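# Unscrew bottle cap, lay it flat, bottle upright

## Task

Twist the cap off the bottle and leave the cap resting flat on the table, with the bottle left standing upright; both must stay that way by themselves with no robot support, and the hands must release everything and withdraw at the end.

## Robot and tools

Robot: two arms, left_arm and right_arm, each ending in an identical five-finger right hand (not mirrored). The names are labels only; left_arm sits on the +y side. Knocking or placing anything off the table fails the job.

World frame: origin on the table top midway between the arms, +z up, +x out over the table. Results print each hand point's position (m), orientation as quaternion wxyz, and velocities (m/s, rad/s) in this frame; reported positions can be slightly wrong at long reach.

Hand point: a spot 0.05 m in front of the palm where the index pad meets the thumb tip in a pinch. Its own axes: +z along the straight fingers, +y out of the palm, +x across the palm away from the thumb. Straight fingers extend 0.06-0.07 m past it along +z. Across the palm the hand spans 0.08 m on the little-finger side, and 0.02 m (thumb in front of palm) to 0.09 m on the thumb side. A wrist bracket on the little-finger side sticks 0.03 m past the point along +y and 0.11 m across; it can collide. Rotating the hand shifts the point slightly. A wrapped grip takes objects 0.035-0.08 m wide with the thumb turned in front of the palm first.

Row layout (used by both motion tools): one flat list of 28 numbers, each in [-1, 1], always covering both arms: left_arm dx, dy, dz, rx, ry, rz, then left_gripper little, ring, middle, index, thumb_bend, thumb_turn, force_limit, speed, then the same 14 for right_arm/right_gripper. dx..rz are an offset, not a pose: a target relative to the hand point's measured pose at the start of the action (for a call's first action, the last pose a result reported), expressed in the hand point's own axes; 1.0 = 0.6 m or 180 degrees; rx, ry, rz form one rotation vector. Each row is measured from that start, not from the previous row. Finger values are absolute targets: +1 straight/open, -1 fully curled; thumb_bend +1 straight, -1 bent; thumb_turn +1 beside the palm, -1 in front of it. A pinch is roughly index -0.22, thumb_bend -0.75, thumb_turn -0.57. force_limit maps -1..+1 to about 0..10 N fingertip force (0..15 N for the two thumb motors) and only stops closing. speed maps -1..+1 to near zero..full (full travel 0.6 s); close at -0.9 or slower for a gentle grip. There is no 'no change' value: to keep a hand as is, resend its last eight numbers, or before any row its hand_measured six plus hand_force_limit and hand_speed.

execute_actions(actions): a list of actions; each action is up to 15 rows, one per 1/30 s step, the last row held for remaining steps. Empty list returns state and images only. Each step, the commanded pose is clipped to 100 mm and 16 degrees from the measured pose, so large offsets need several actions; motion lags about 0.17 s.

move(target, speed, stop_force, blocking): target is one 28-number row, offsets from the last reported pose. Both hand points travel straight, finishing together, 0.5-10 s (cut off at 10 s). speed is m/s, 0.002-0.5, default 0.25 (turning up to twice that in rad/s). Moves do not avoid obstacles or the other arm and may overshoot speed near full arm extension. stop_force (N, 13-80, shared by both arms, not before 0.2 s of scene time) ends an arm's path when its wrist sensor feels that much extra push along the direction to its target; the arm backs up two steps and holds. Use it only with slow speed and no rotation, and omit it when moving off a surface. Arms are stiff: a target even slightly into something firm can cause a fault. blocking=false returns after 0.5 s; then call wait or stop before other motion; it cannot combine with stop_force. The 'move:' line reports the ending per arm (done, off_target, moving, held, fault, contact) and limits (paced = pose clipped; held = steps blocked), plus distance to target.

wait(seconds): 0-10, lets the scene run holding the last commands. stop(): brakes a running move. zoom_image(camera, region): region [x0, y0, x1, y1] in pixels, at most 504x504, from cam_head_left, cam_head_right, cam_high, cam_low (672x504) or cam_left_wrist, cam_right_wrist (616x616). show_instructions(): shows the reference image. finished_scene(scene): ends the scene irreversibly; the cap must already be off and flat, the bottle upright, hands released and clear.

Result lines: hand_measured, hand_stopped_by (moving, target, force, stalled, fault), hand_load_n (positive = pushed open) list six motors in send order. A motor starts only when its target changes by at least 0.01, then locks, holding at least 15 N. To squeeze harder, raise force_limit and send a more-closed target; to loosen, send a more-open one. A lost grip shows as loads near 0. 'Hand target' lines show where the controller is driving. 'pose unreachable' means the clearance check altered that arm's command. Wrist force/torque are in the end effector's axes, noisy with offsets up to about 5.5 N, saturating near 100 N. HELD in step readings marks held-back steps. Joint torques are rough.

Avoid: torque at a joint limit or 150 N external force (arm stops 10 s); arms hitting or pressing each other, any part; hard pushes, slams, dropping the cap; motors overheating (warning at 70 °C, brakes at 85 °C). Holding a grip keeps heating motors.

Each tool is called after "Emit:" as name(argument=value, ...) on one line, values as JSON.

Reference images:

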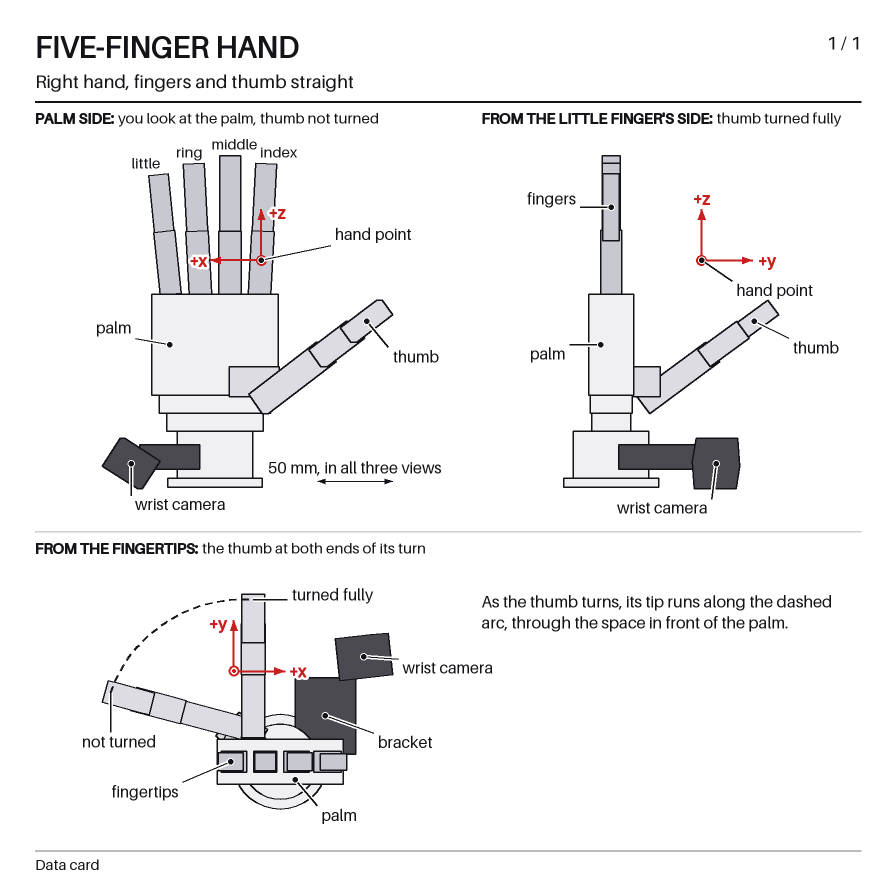

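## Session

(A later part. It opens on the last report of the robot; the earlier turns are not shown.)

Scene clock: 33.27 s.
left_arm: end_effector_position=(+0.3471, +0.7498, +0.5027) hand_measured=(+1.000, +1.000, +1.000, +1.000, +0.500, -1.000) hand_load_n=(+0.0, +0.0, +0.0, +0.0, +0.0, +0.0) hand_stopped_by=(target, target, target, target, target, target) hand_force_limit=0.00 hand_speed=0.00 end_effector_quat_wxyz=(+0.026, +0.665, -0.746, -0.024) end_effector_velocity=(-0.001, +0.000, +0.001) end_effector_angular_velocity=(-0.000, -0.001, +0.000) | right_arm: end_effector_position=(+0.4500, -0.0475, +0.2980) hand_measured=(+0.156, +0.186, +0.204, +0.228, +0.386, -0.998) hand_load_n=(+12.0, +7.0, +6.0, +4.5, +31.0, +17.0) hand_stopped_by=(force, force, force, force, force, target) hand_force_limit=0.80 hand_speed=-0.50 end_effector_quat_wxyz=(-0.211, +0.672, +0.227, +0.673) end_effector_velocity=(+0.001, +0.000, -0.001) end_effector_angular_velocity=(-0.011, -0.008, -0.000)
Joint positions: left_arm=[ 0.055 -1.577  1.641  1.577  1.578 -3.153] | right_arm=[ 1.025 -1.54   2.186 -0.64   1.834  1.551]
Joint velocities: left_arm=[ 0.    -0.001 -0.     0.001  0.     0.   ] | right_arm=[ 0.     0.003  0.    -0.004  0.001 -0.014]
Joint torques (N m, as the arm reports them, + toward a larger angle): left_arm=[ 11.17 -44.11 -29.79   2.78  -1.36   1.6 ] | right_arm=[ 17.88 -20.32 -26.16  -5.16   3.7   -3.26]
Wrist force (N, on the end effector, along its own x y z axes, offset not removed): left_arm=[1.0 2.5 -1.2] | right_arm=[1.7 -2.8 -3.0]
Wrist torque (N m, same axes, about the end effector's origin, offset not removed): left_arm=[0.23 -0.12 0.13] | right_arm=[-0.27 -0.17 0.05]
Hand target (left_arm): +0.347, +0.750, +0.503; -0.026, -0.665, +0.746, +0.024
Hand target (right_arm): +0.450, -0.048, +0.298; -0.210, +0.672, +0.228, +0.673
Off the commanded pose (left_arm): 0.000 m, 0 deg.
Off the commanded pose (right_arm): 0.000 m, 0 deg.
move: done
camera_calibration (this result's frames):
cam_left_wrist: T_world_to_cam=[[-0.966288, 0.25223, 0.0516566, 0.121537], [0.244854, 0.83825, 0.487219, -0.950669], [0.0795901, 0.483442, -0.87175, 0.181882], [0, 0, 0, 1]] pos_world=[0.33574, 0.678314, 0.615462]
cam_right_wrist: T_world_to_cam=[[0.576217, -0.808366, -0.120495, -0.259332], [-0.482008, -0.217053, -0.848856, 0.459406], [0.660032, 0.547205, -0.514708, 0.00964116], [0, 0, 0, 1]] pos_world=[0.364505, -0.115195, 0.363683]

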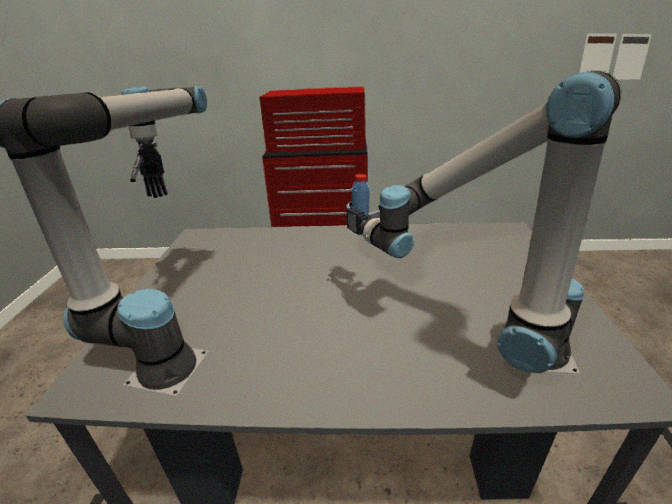

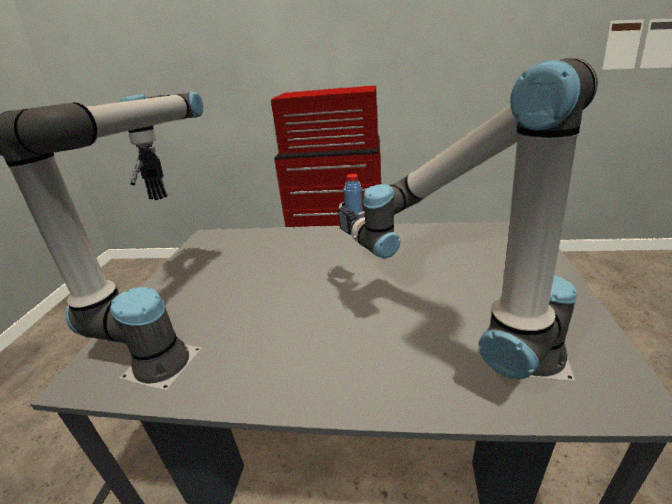

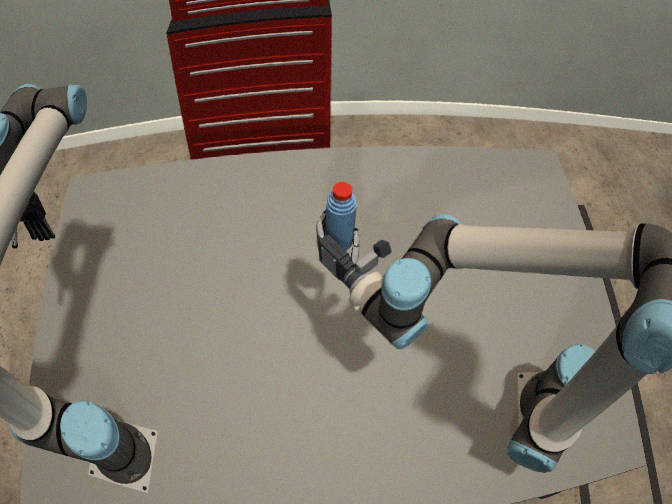

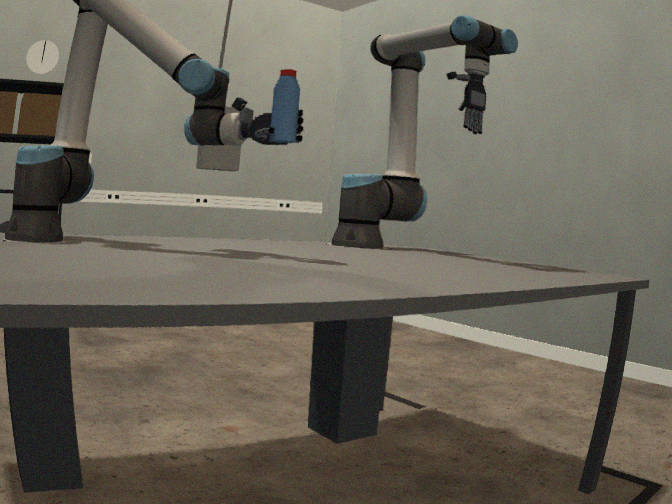

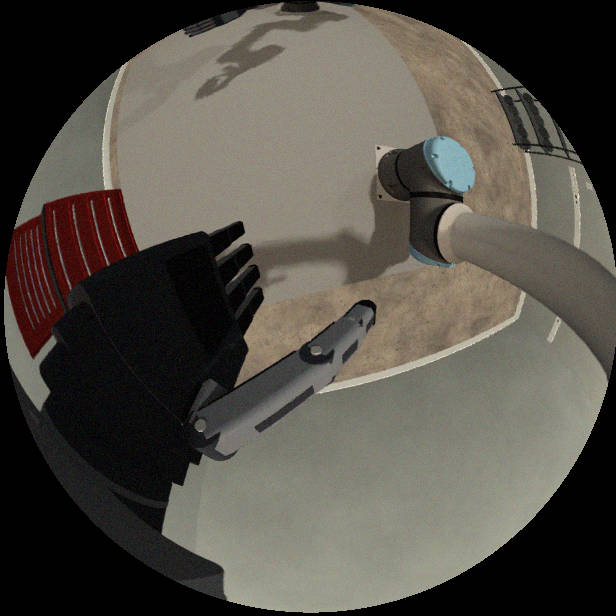

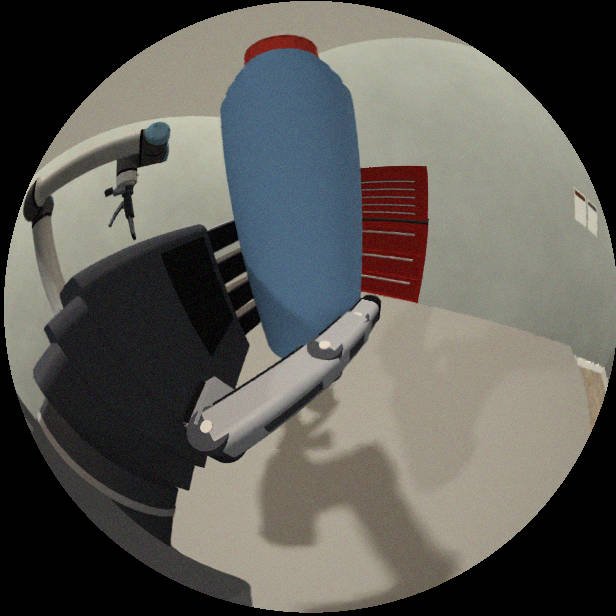

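Emit:
move(target=[0.735,-0.158,-0.173,0,0,0,1,1,1,1,0.5,-1,0,0, 0,0,0,0,0,0,-1,-1,-1,-1,-0.6,-1,0.8,-0.5], speed=0.4)

Emit:
move(target=[0.53,-0.1,0,0,0,0,1,1,1,1,0.5,-1,0,0, 0,0,0,0,0,0,-1,-1,-1,-1,-0.6,-1,0.8,-0.5], speed=0.4)

Emit:
move(target=[0,0,0,0,0,0.9,1,1,1,1,0.5,-1,0,0, 0,0,0,0,0,0,-1,-1,-1,-1,-0.6,-1,0.8,-0.5], speed=0.5)

Emit:
move(target=[0,0,0,0,0,0.9,1,1,1,1,0.5,-1,0,0, 0,0,0,0,0,0,-1,-1,-1,-1,-0.6,-1,0.8,-0.5], speed=0.5)

Scene clock: 35.53 s.
left_arm: end_effector_position=(+0.3973, +0.3011, +0.6026) hand_measured=(+1.000, +1.000, +1.000, +1.000, +0.500, -1.000) hand_load_n=(+0.0, +0.0, +0.0, +0.0, +0.0, +0.0) hand_stopped_by=(target, target, target, target, target, target) hand_force_limit=0.00 hand_speed=0.00 end_effector_quat_wxyz=(+0.026, +0.665, -0.746, -0.024) end_effector_velocity=(+0.001, -0.003, +0.001) end_effector_angular_velocity=(+0.001, +0.000, -0.000) | right_arm: end_effector_position=(+0.4500, -0.0475, +0.2980) hand_measured=(+0.156, +0.186, +0.204, +0.228, +0.386, -0.998) hand_load_n=(+12.0, +7.0, +6.0, +4.5, +31.0, +17.0) hand_stopped_by=(force, force, force, force, force, target) hand_force_limit=0.80 hand_speed=-0.50 end_effector_quat_wxyz=(-0.211, +0.672, +0.227, +0.673) end_effector_velocity=(+0.001, +0.001, +0.000) end_effector_angular_velocity=(+0.001, -0.000, -0.000)
Joint positions: left_arm=[-0.678 -1.336  1.19   1.763  1.623 -3.886] | right_arm=[ 1.025 -1.54   2.186 -0.64   1.834  1.551]
Joint velocities: left_arm=[-0.002  0.005 -0.007  0.003 -0.001 -0.002] | right_arm=[-0.     0.001 -0.001 -0.     0.     0.   ]
Joint torques (N m, as the arm reports them, + toward a larger angle): left_arm=[-11.29 -45.78 -46.64   5.47  -2.79  -1.87] | right_arm=[-17.13 -48.93 -51.63   1.83  -3.1    3.41]
Wrist force (N, on the end effector, along its own x y z axes, offset not removed): left_arm=[0.5 2.0 -3.4] | right_arm=[-0.7 -2.1 -0.3]
Wrist torque (N m, same axes, about the end effector's origin, offset not removed): left_arm=[0.26 0.03 0.08] | right_arm=[-0.38 0.12 0.15]
Hand target (left_arm): +0.397, +0.301, +0.603; -0.026, -0.665, +0.746, +0.024
Hand target (right_arm): +0.450, -0.048, +0.298; -0.211, +0.672, +0.227, +0.673
Off the commanded pose (left_arm): 0.001 m, 0 deg.
Off the commanded pose (right_arm): 0.000 m, 0 deg.
move: done
camera_calibration (this result's frames):
cam_left_wrist: T_world_to_cam=[[-0.966301, 0.25227, 0.0512018, 0.27831], [0.244696, 0.838461, 0.486936, -0.635361], [0.0799085, 0.483056, -0.871935, 0.481979], [0, 0, 0, 1]] pos_world=[0.385887, 0.229693, 0.715385]
cam_right_wrist: T_world_to_cam=[[0.57622, -0.808364, -0.120493, -0.25933], [-0.482009, -0.217058, -0.848854, 0.459401], [0.660029, 0.547206, -0.514711, 0.00964539], [0, 0, 0, 1]] pos_world=[0.3645, -0.115195, 0.363681]

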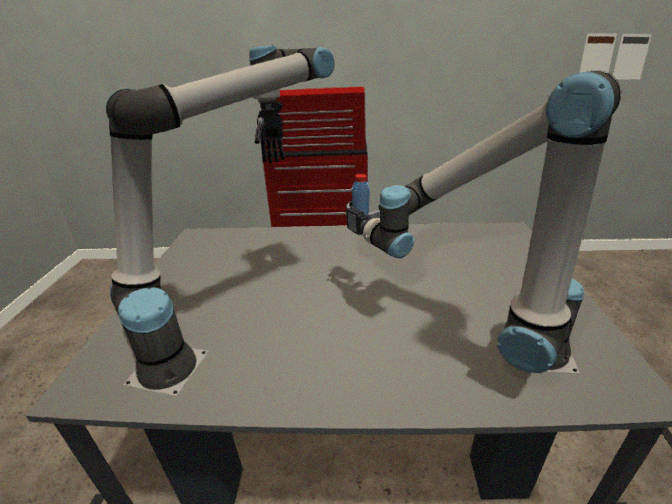

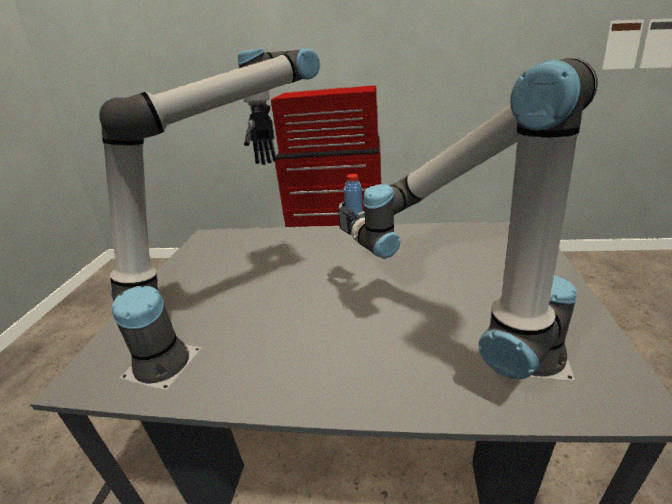

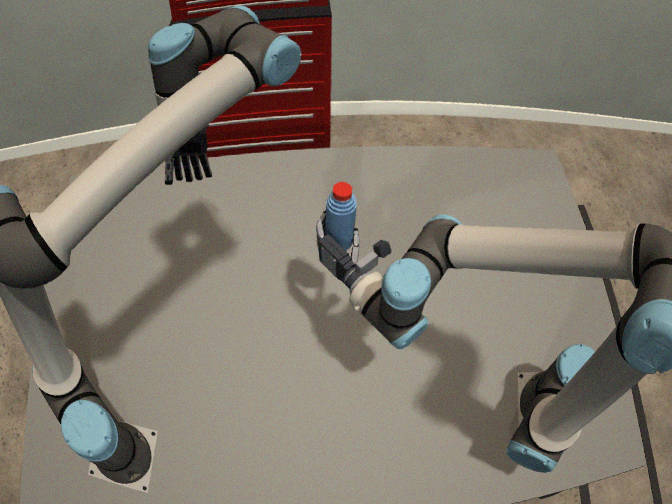

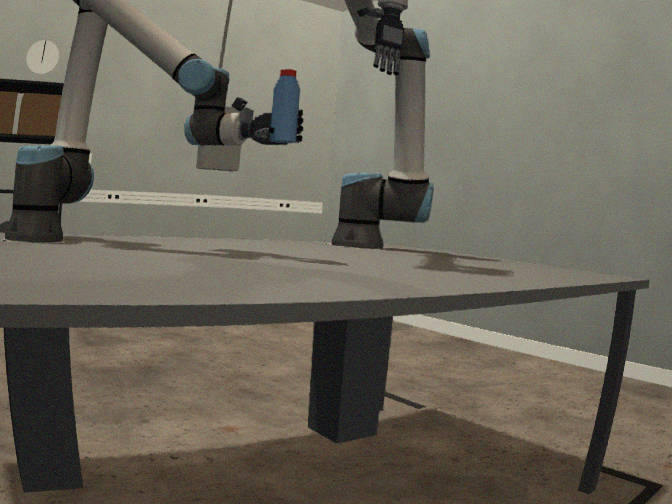

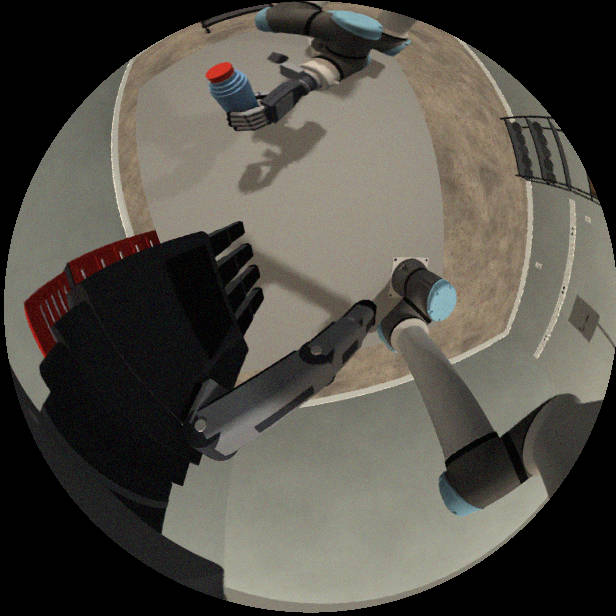

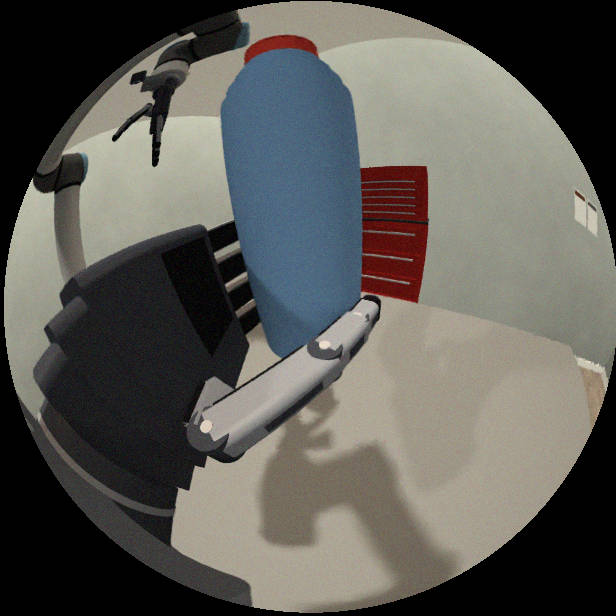

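Scene clock: 37.30 s.
left_arm: end_effector_position=(+0.4197, -0.0215, +0.6006) hand_measured=(+1.000, +1.000, +1.000, +1.000, +0.500, -1.000) hand_load_n=(+0.0, +0.0, +0.0, +0.0, +0.0, +0.0) hand_stopped_by=(target, target, target, target, target, target) hand_force_limit=0.00 hand_speed=0.00 end_effector_quat_wxyz=(+0.026, +0.665, -0.746, -0.023) end_effector_velocity=(+0.001, -0.002, +0.002) end_effector_angular_velocity=(+0.005, +0.003, -0.001) | right_arm: end_effector_position=(+0.4500, -0.0475, +0.2980) hand_measured=(+0.156, +0.186, +0.204, +0.228, +0.386, -0.998) hand_load_n=(+12.0, +7.0, +6.0, +4.5, +31.0, +17.0) hand_stopped_by=(force, force, force, force, force, target) hand_force_limit=0.80 hand_speed=-0.50 end_effector_quat_wxyz=(-0.211, +0.672, +0.227, +0.673) end_effector_velocity=(-0.000, -0.001, -0.001) end_effector_angular_velocity=(-0.001, +0.001, -0.000)
Joint positions: left_arm=[-0.908 -0.786  0.343  2.047  1.632 -4.116] | right_arm=[ 1.025 -1.54   2.186 -0.64   1.834  1.551]
Joint velocities: left_arm=[ 0.     0.019 -0.038  0.024  0.001  0.001] | right_arm=[ 0.    -0.     0.001  0.     0.     0.   ]
Joint torques (N m, as the arm reports them, + toward a larger angle): left_arm=[  6.89 -81.28 -42.95   6.01   2.84   1.61] | right_arm=[-12.45 -48.53 -50.6    2.16  -3.1    3.11]
Wrist force (N, on the end effector, along its own x y z axes, offset not removed): left_arm=[0.2 -0.7 -1.1] | right_arm=[2.1 0.5 -2.8]
Wrist torque (N m, same axes, about the end effector's origin, offset not removed): left_arm=[-0.32 -0.09 0.03] | right_arm=[0.04 -0.30 0.27]
Hand target (left_arm): +0.420, -0.022, +0.601; -0.026, -0.665, +0.746, +0.024
Hand target (right_arm): +0.450, -0.048, +0.298; -0.211, +0.672, +0.227, +0.673
Off the commanded pose (left_arm): 0.001 m, 0 deg.
Off the commanded pose (right_arm): 0.000 m, 0 deg.
move: done
camera_calibration (this result's frames):
cam_left_wrist: T_world_to_cam=[[-0.966339, 0.252263, 0.050526, 0.381905], [0.244416, 0.838858, 0.486393, -0.36893], [0.0803146, 0.482369, -0.872278, 0.634355], [0, 0, 0, 1]] pos_world=[0.408274, -0.0928537, 0.713483]
cam_right_wrist: T_world_to_cam=[[0.57622, -0.808364, -0.120494, -0.259331], [-0.482008, -0.217057, -0.848855, 0.459402], [0.66003, 0.547206, -0.51471, 0.00964424], [0, 0, 0, 1]] pos_world=[0.364501, -0.115195, 0.363682]

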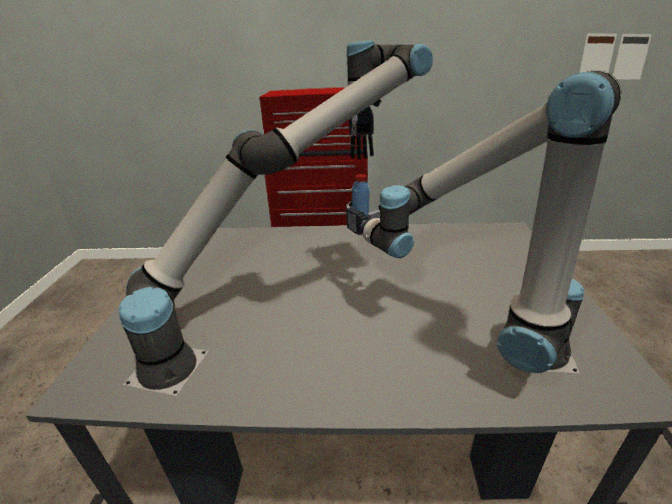

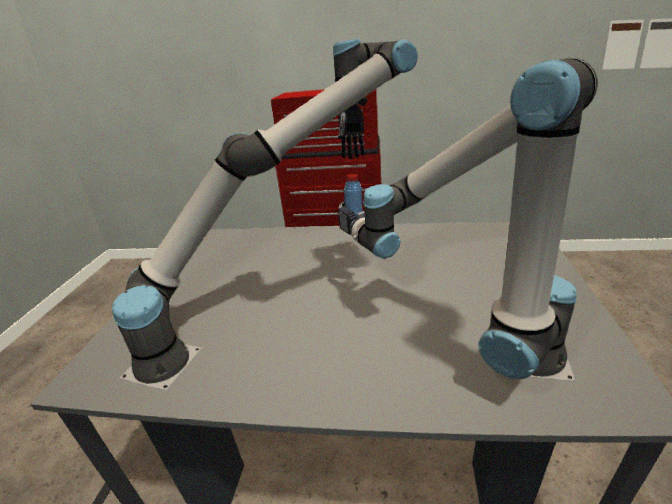

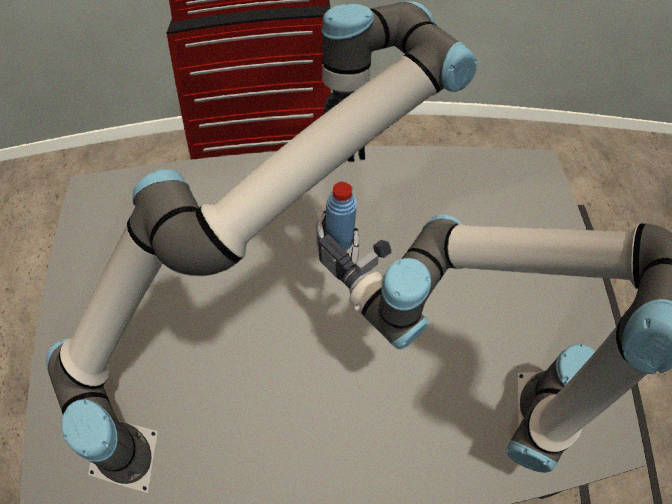

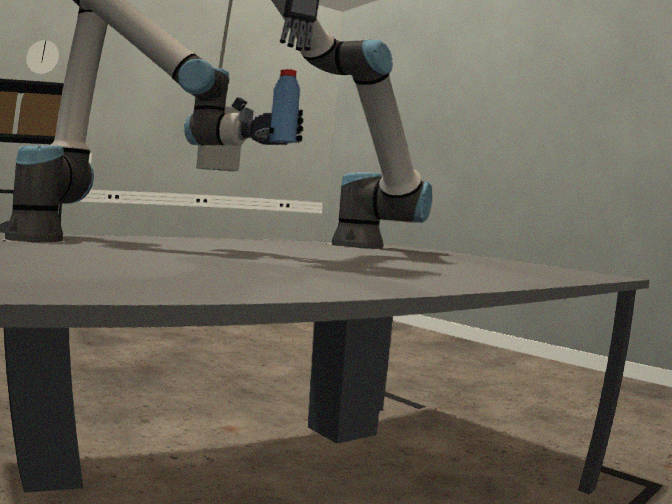

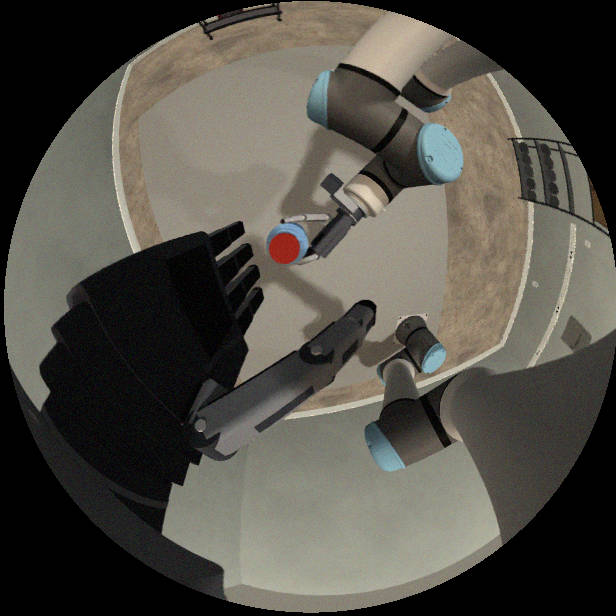

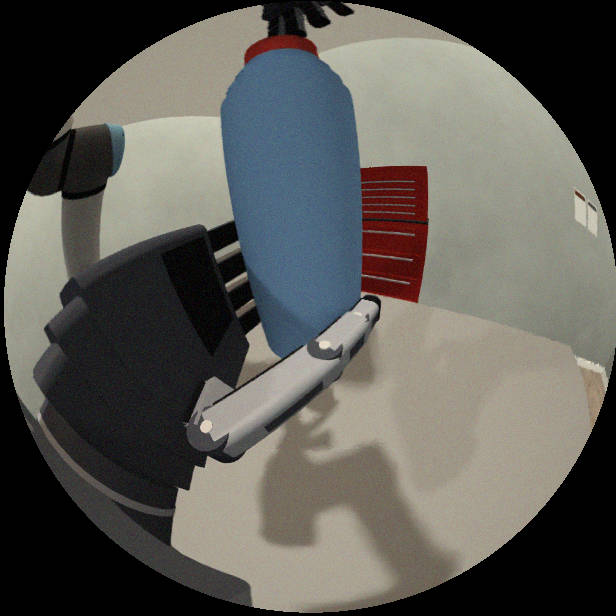

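Scene clock: 40.53 s.
left_arm: end_effector_position=(+0.4196, -0.0219, +0.6006) hand_measured=(+1.000, +1.000, +1.000, +1.000, +0.500, -1.000) hand_load_n=(+0.0, +0.0, +0.0, +0.0, +0.0, +0.0) hand_stopped_by=(target, target, target, target, target, target) hand_force_limit=0.00 hand_speed=0.00 end_effector_quat_wxyz=(+0.027, +0.620, -0.784, -0.021) end_effector_velocity=(+0.001, -0.000, -0.001) end_effector_angular_velocity=(-0.002, -0.001, +0.000) | right_arm: end_effector_position=(+0.4500, -0.0475, +0.2980) hand_measured=(+0.156, +0.186, +0.204, +0.228, +0.386, -0.998) hand_load_n=(+12.0, +7.0, +6.0, +4.5, +31.0, +17.0) hand_stopped_by=(force, force, force, force, force, target) hand_force_limit=0.80 hand_speed=-0.50 end_effector_quat_wxyz=(-0.211, +0.672, +0.227, +0.673) end_effector_velocity=(+0.000, +0.000, -0.000) end_effector_angular_velocity=(+0.000, +0.000, +0.001)
Joint positions: left_arm=[-0.917 -0.777  0.324  2.054  1.631 -4.007] | right_arm=[ 1.025 -1.54   2.186 -0.64   1.834  1.551]
Joint velocities: left_arm=[ 0.     0.    -0.001 -0.002 -0.001 -0.   ] | right_arm=[ 0.     0.001 -0.001 -0.    -0.     0.   ]
Joint torques (N m, as the arm reports them, + toward a larger angle): left_arm=[ 12.95 -97.26 -25.79   2.03   0.13   1.55] | right_arm=[-13.46 -50.14 -51.51   1.74  -3.51   3.58]
Wrist force (N, on the end effector, along its own x y z axes, offset not removed): left_arm=[-0.2 1.0 -1.7] | right_arm=[-3.4 1.6 3.4]
Wrist torque (N m, same axes, about the end effector's origin, offset not removed): left_arm=[0.13 0.06 0.10] | right_arm=[0.01 0.43 -0.24]
Hand target (left_arm): +0.420, -0.022, +0.601; -0.027, -0.620, +0.784, +0.021
Hand target (right_arm): +0.450, -0.048, +0.298; -0.211, +0.672, +0.227, +0.673
Off the commanded pose (left_arm): 0.000 m, 155 deg; orientation clipped at the last step of the last action.
Off the commanded pose (right_arm): 0.000 m, 0 deg.
move: held (left_arm); limits=paced,held; held on 86 of 97 steps (left_arm), including the last (left_arm)
pose unreachable (left arm): on one or more control steps of this call, first in action 0 (counted from 0), this arm could not follow its commanded pose, so it was not sent that pose on those steps. On the call's last step it was still not sent that pose. It may still have moved: this result reports where it is.
cause: the commanded pose would bring two parts of the arm too close to each other (joints 4 (wrist 1) to 6 (wrist 3) lie between them).
camera_calibration (this result's frames):
cam_left_wrist: T_world_to_cam=[[-0.930098, 0.364381, 0.0462991, 0.37164], [0.340679, 0.808662, 0.479586, -0.405539], [0.137312, 0.461836, -0.876272, 0.612575], [0, 0, 0, 1]] pos_world=[0.399707, -0.0903834, 0.714067]
cam_right_wrist: T_world_to_cam=[[0.576219, -0.808364, -0.120494, -0.259331], [-0.482008, -0.217056, -0.848855, 0.459402], [0.66003, 0.547206, -0.51471, 0.00964418], [0, 0, 0, 1]] pos_world=[0.364502, -0.115195, 0.363682]

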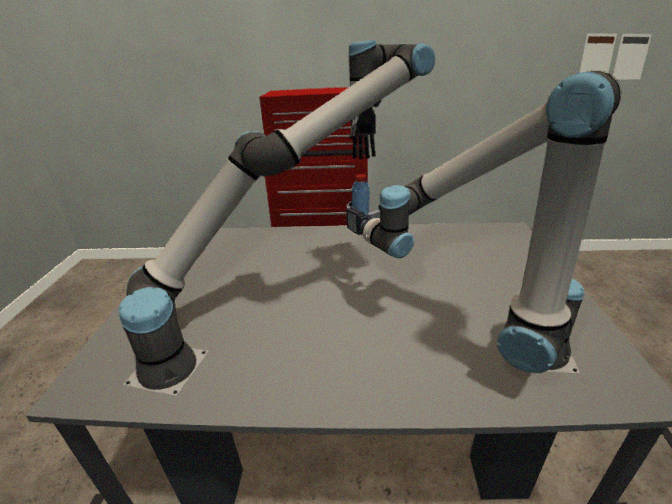

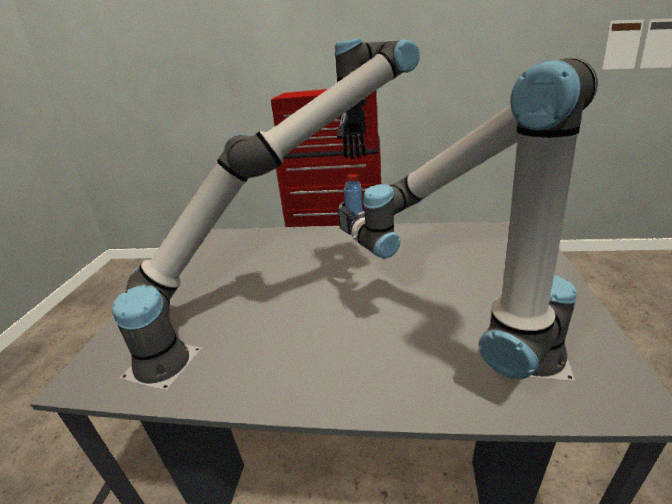

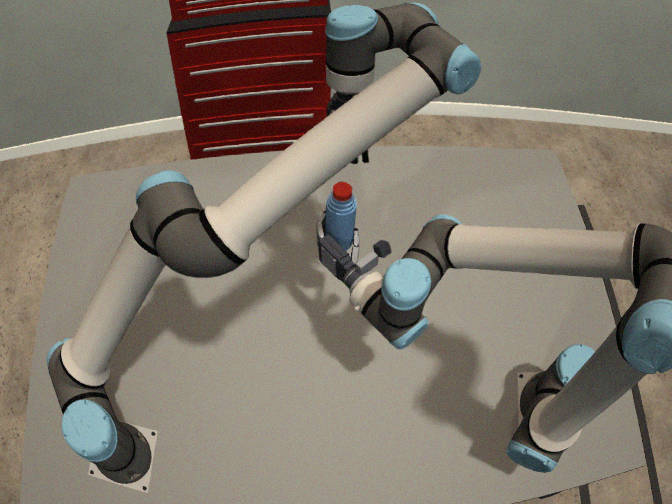

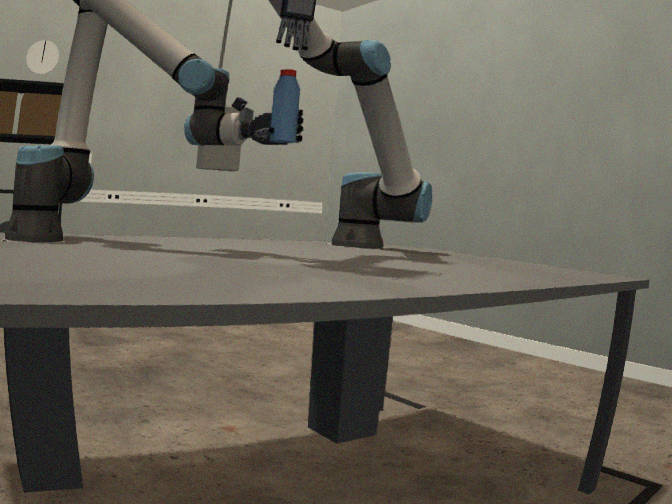

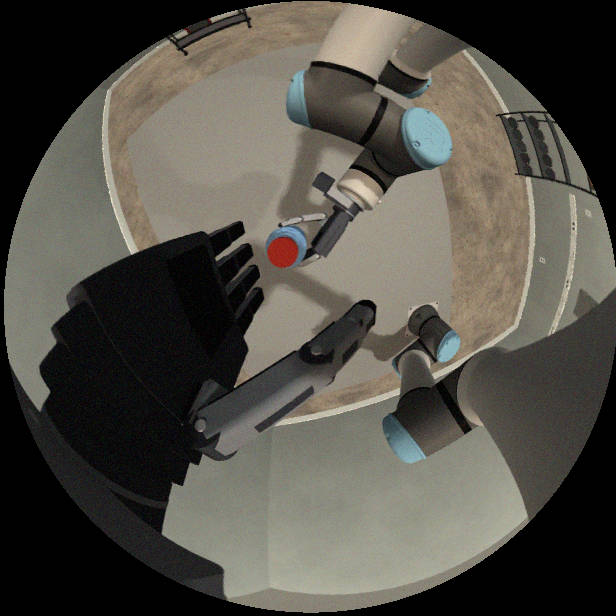

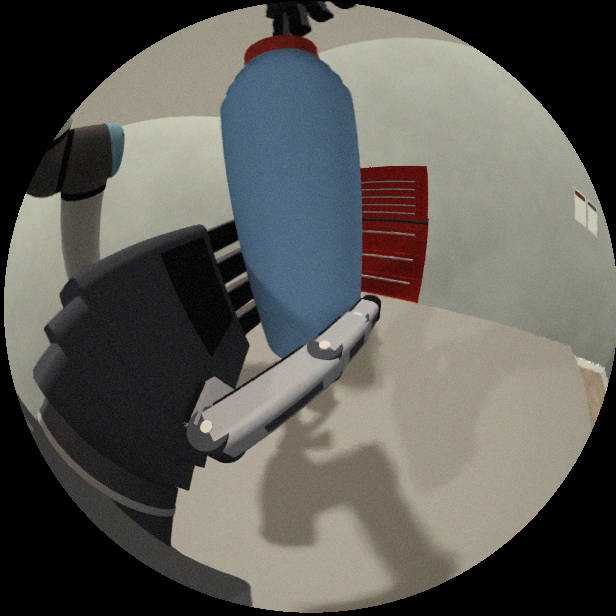

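Scene clock: 43.77 s.
left_arm: end_effector_position=(+0.4197, -0.0218, +0.6006) hand_measured=(+1.000, +1.000, +1.000, +1.000, +0.500, -1.000) hand_load_n=(+0.0, +0.0, +0.0, +0.0, +0.0, +0.0) hand_stopped_by=(target, target, target, target, target, target) hand_force_limit=0.00 hand_speed=0.00 end_effector_quat_wxyz=(+0.027, +0.618, -0.786, -0.021) end_effector_velocity=(-0.000, -0.000, -0.000) end_effector_angular_velocity=(-0.000, +0.000, -0.000) | right_arm: end_effector_position=(+0.4500, -0.0475, +0.2980) hand_measured=(+0.156, +0.186, +0.204, +0.228, +0.386, -0.998) hand_load_n=(+12.0, +7.0, +6.0, +4.5, +31.0, +17.0) hand_stopped_by=(force, force, force, force, force, target) hand_force_limit=0.80 hand_speed=-0.50 end_effector_quat_wxyz=(-0.211, +0.672, +0.227, +0.673) end_effector_velocity=(-0.000, -0.000, +0.000) end_effector_angular_velocity=(-0.001, +0.001, +0.000)
Joint positions: left_arm=[-0.917 -0.777  0.324  2.054  1.631 -4.003] | right_arm=[ 1.025 -1.54   2.186 -0.64   1.834  1.551]
Joint velocities: left_arm=[-0.     0.001 -0.001  0.     0.    -0.   ] | right_arm=[ 0.    -0.    -0.     0.001 -0.     0.   ]
Joint torques (N m, as the arm reports them, + toward a larger angle): left_arm=[ -1.7  -84.78 -37.5    3.61   0.    -2.21] | right_arm=[-15.51 -50.17 -51.22   2.15  -3.79   3.47]
Wrist force (N, on the end effector, along its own x y z axes, offset not removed): left_arm=[-1.0 1.0 -4.2] | right_arm=[-3.6 -0.2 4.8]
Wrist torque (N m, same axes, about the end effector's origin, offset not removed): left_arm=[0.24 0.31 -0.05] | right_arm=[-0.52 0.36 -0.16]
Hand target (left_arm): +0.420, -0.022, +0.601; -0.027, -0.618, +0.786, +0.021
Hand target (right_arm): +0.450, -0.048, +0.298; -0.211, +0.672, +0.227, +0.673
Off the commanded pose (left_arm): 0.000 m, 162 deg; orientation clipped at the last step of the last action.
Off the commanded pose (right_arm): 0.000 m, 0 deg.
move: held (left_arm); limits=paced,held; held on 89 of 97 steps (left_arm), including the last (left_arm)
pose unreachable (left arm): on one or more control steps of this call, first in action 0 (counted from 0), this arm could not follow its commanded pose, so it was not sent that pose on those steps. On the call's last step it was still not sent that pose. It may still have moved: this result reports where it is.
cause: the commanded pose would bring two parts of the arm too close to each other (joints 4 (wrist 1) to 6 (wrist 3) lie between them).
camera_calibration (this result's frames):
cam_left_wrist: T_world_to_cam=[[-0.928443, 0.368603, 0.0461055, 0.371232], [0.344309, 0.807302, 0.479285, -0.406979], [0.139445, 0.460863, -0.876447, 0.611672], [0, 0, 0, 1]] pos_world=[0.3995, -0.090179, 0.714042]
cam_right_wrist: T_world_to_cam=[[0.576219, -0.808364, -0.120494, -0.259331], [-0.482008, -0.217057, -0.848855, 0.459402], [0.66003, 0.547206, -0.51471, 0.00964432], [0, 0, 0, 1]] pos_world=[0.364501, -0.115195, 0.363682]

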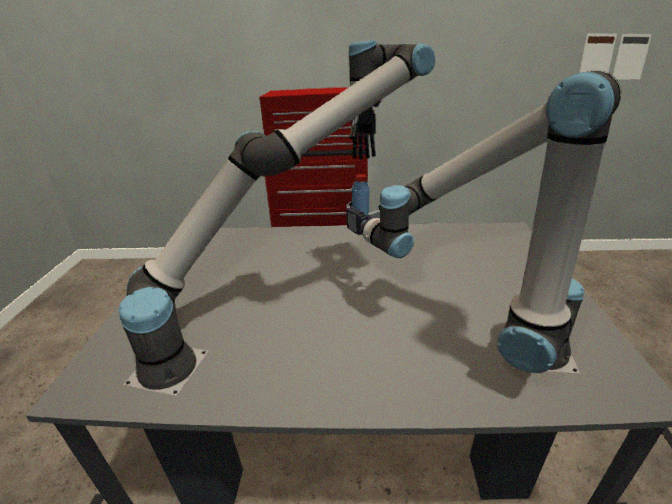

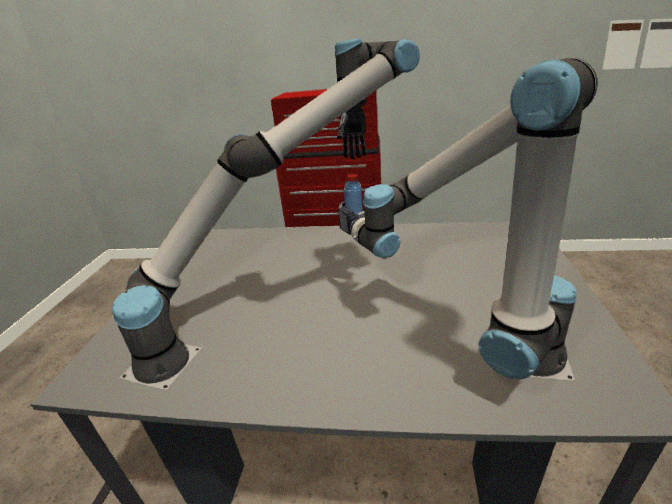

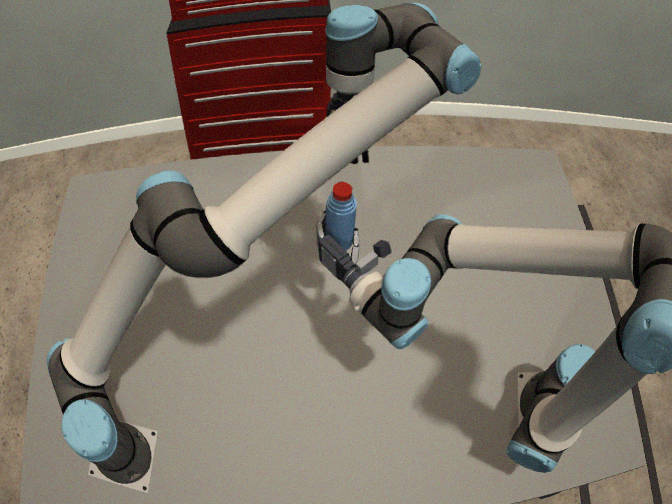

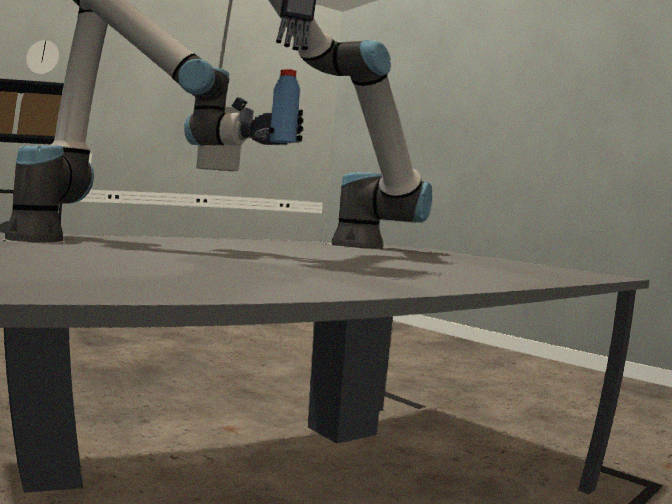

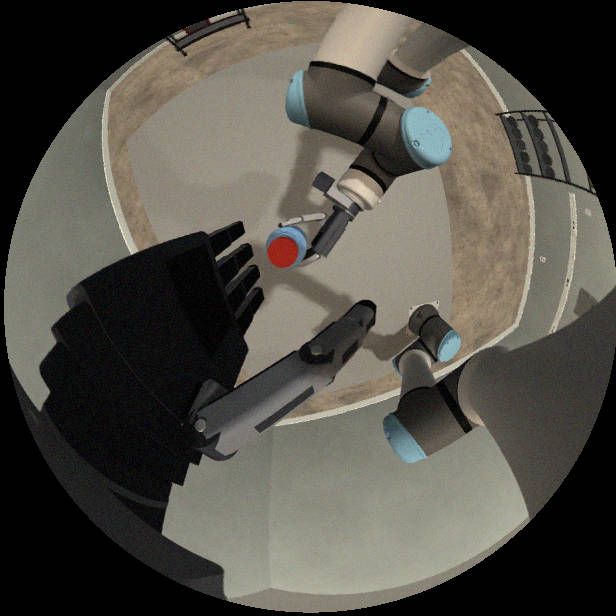

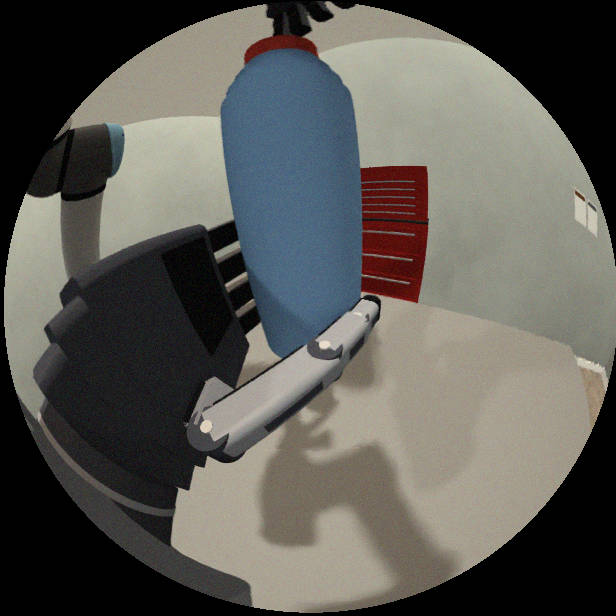

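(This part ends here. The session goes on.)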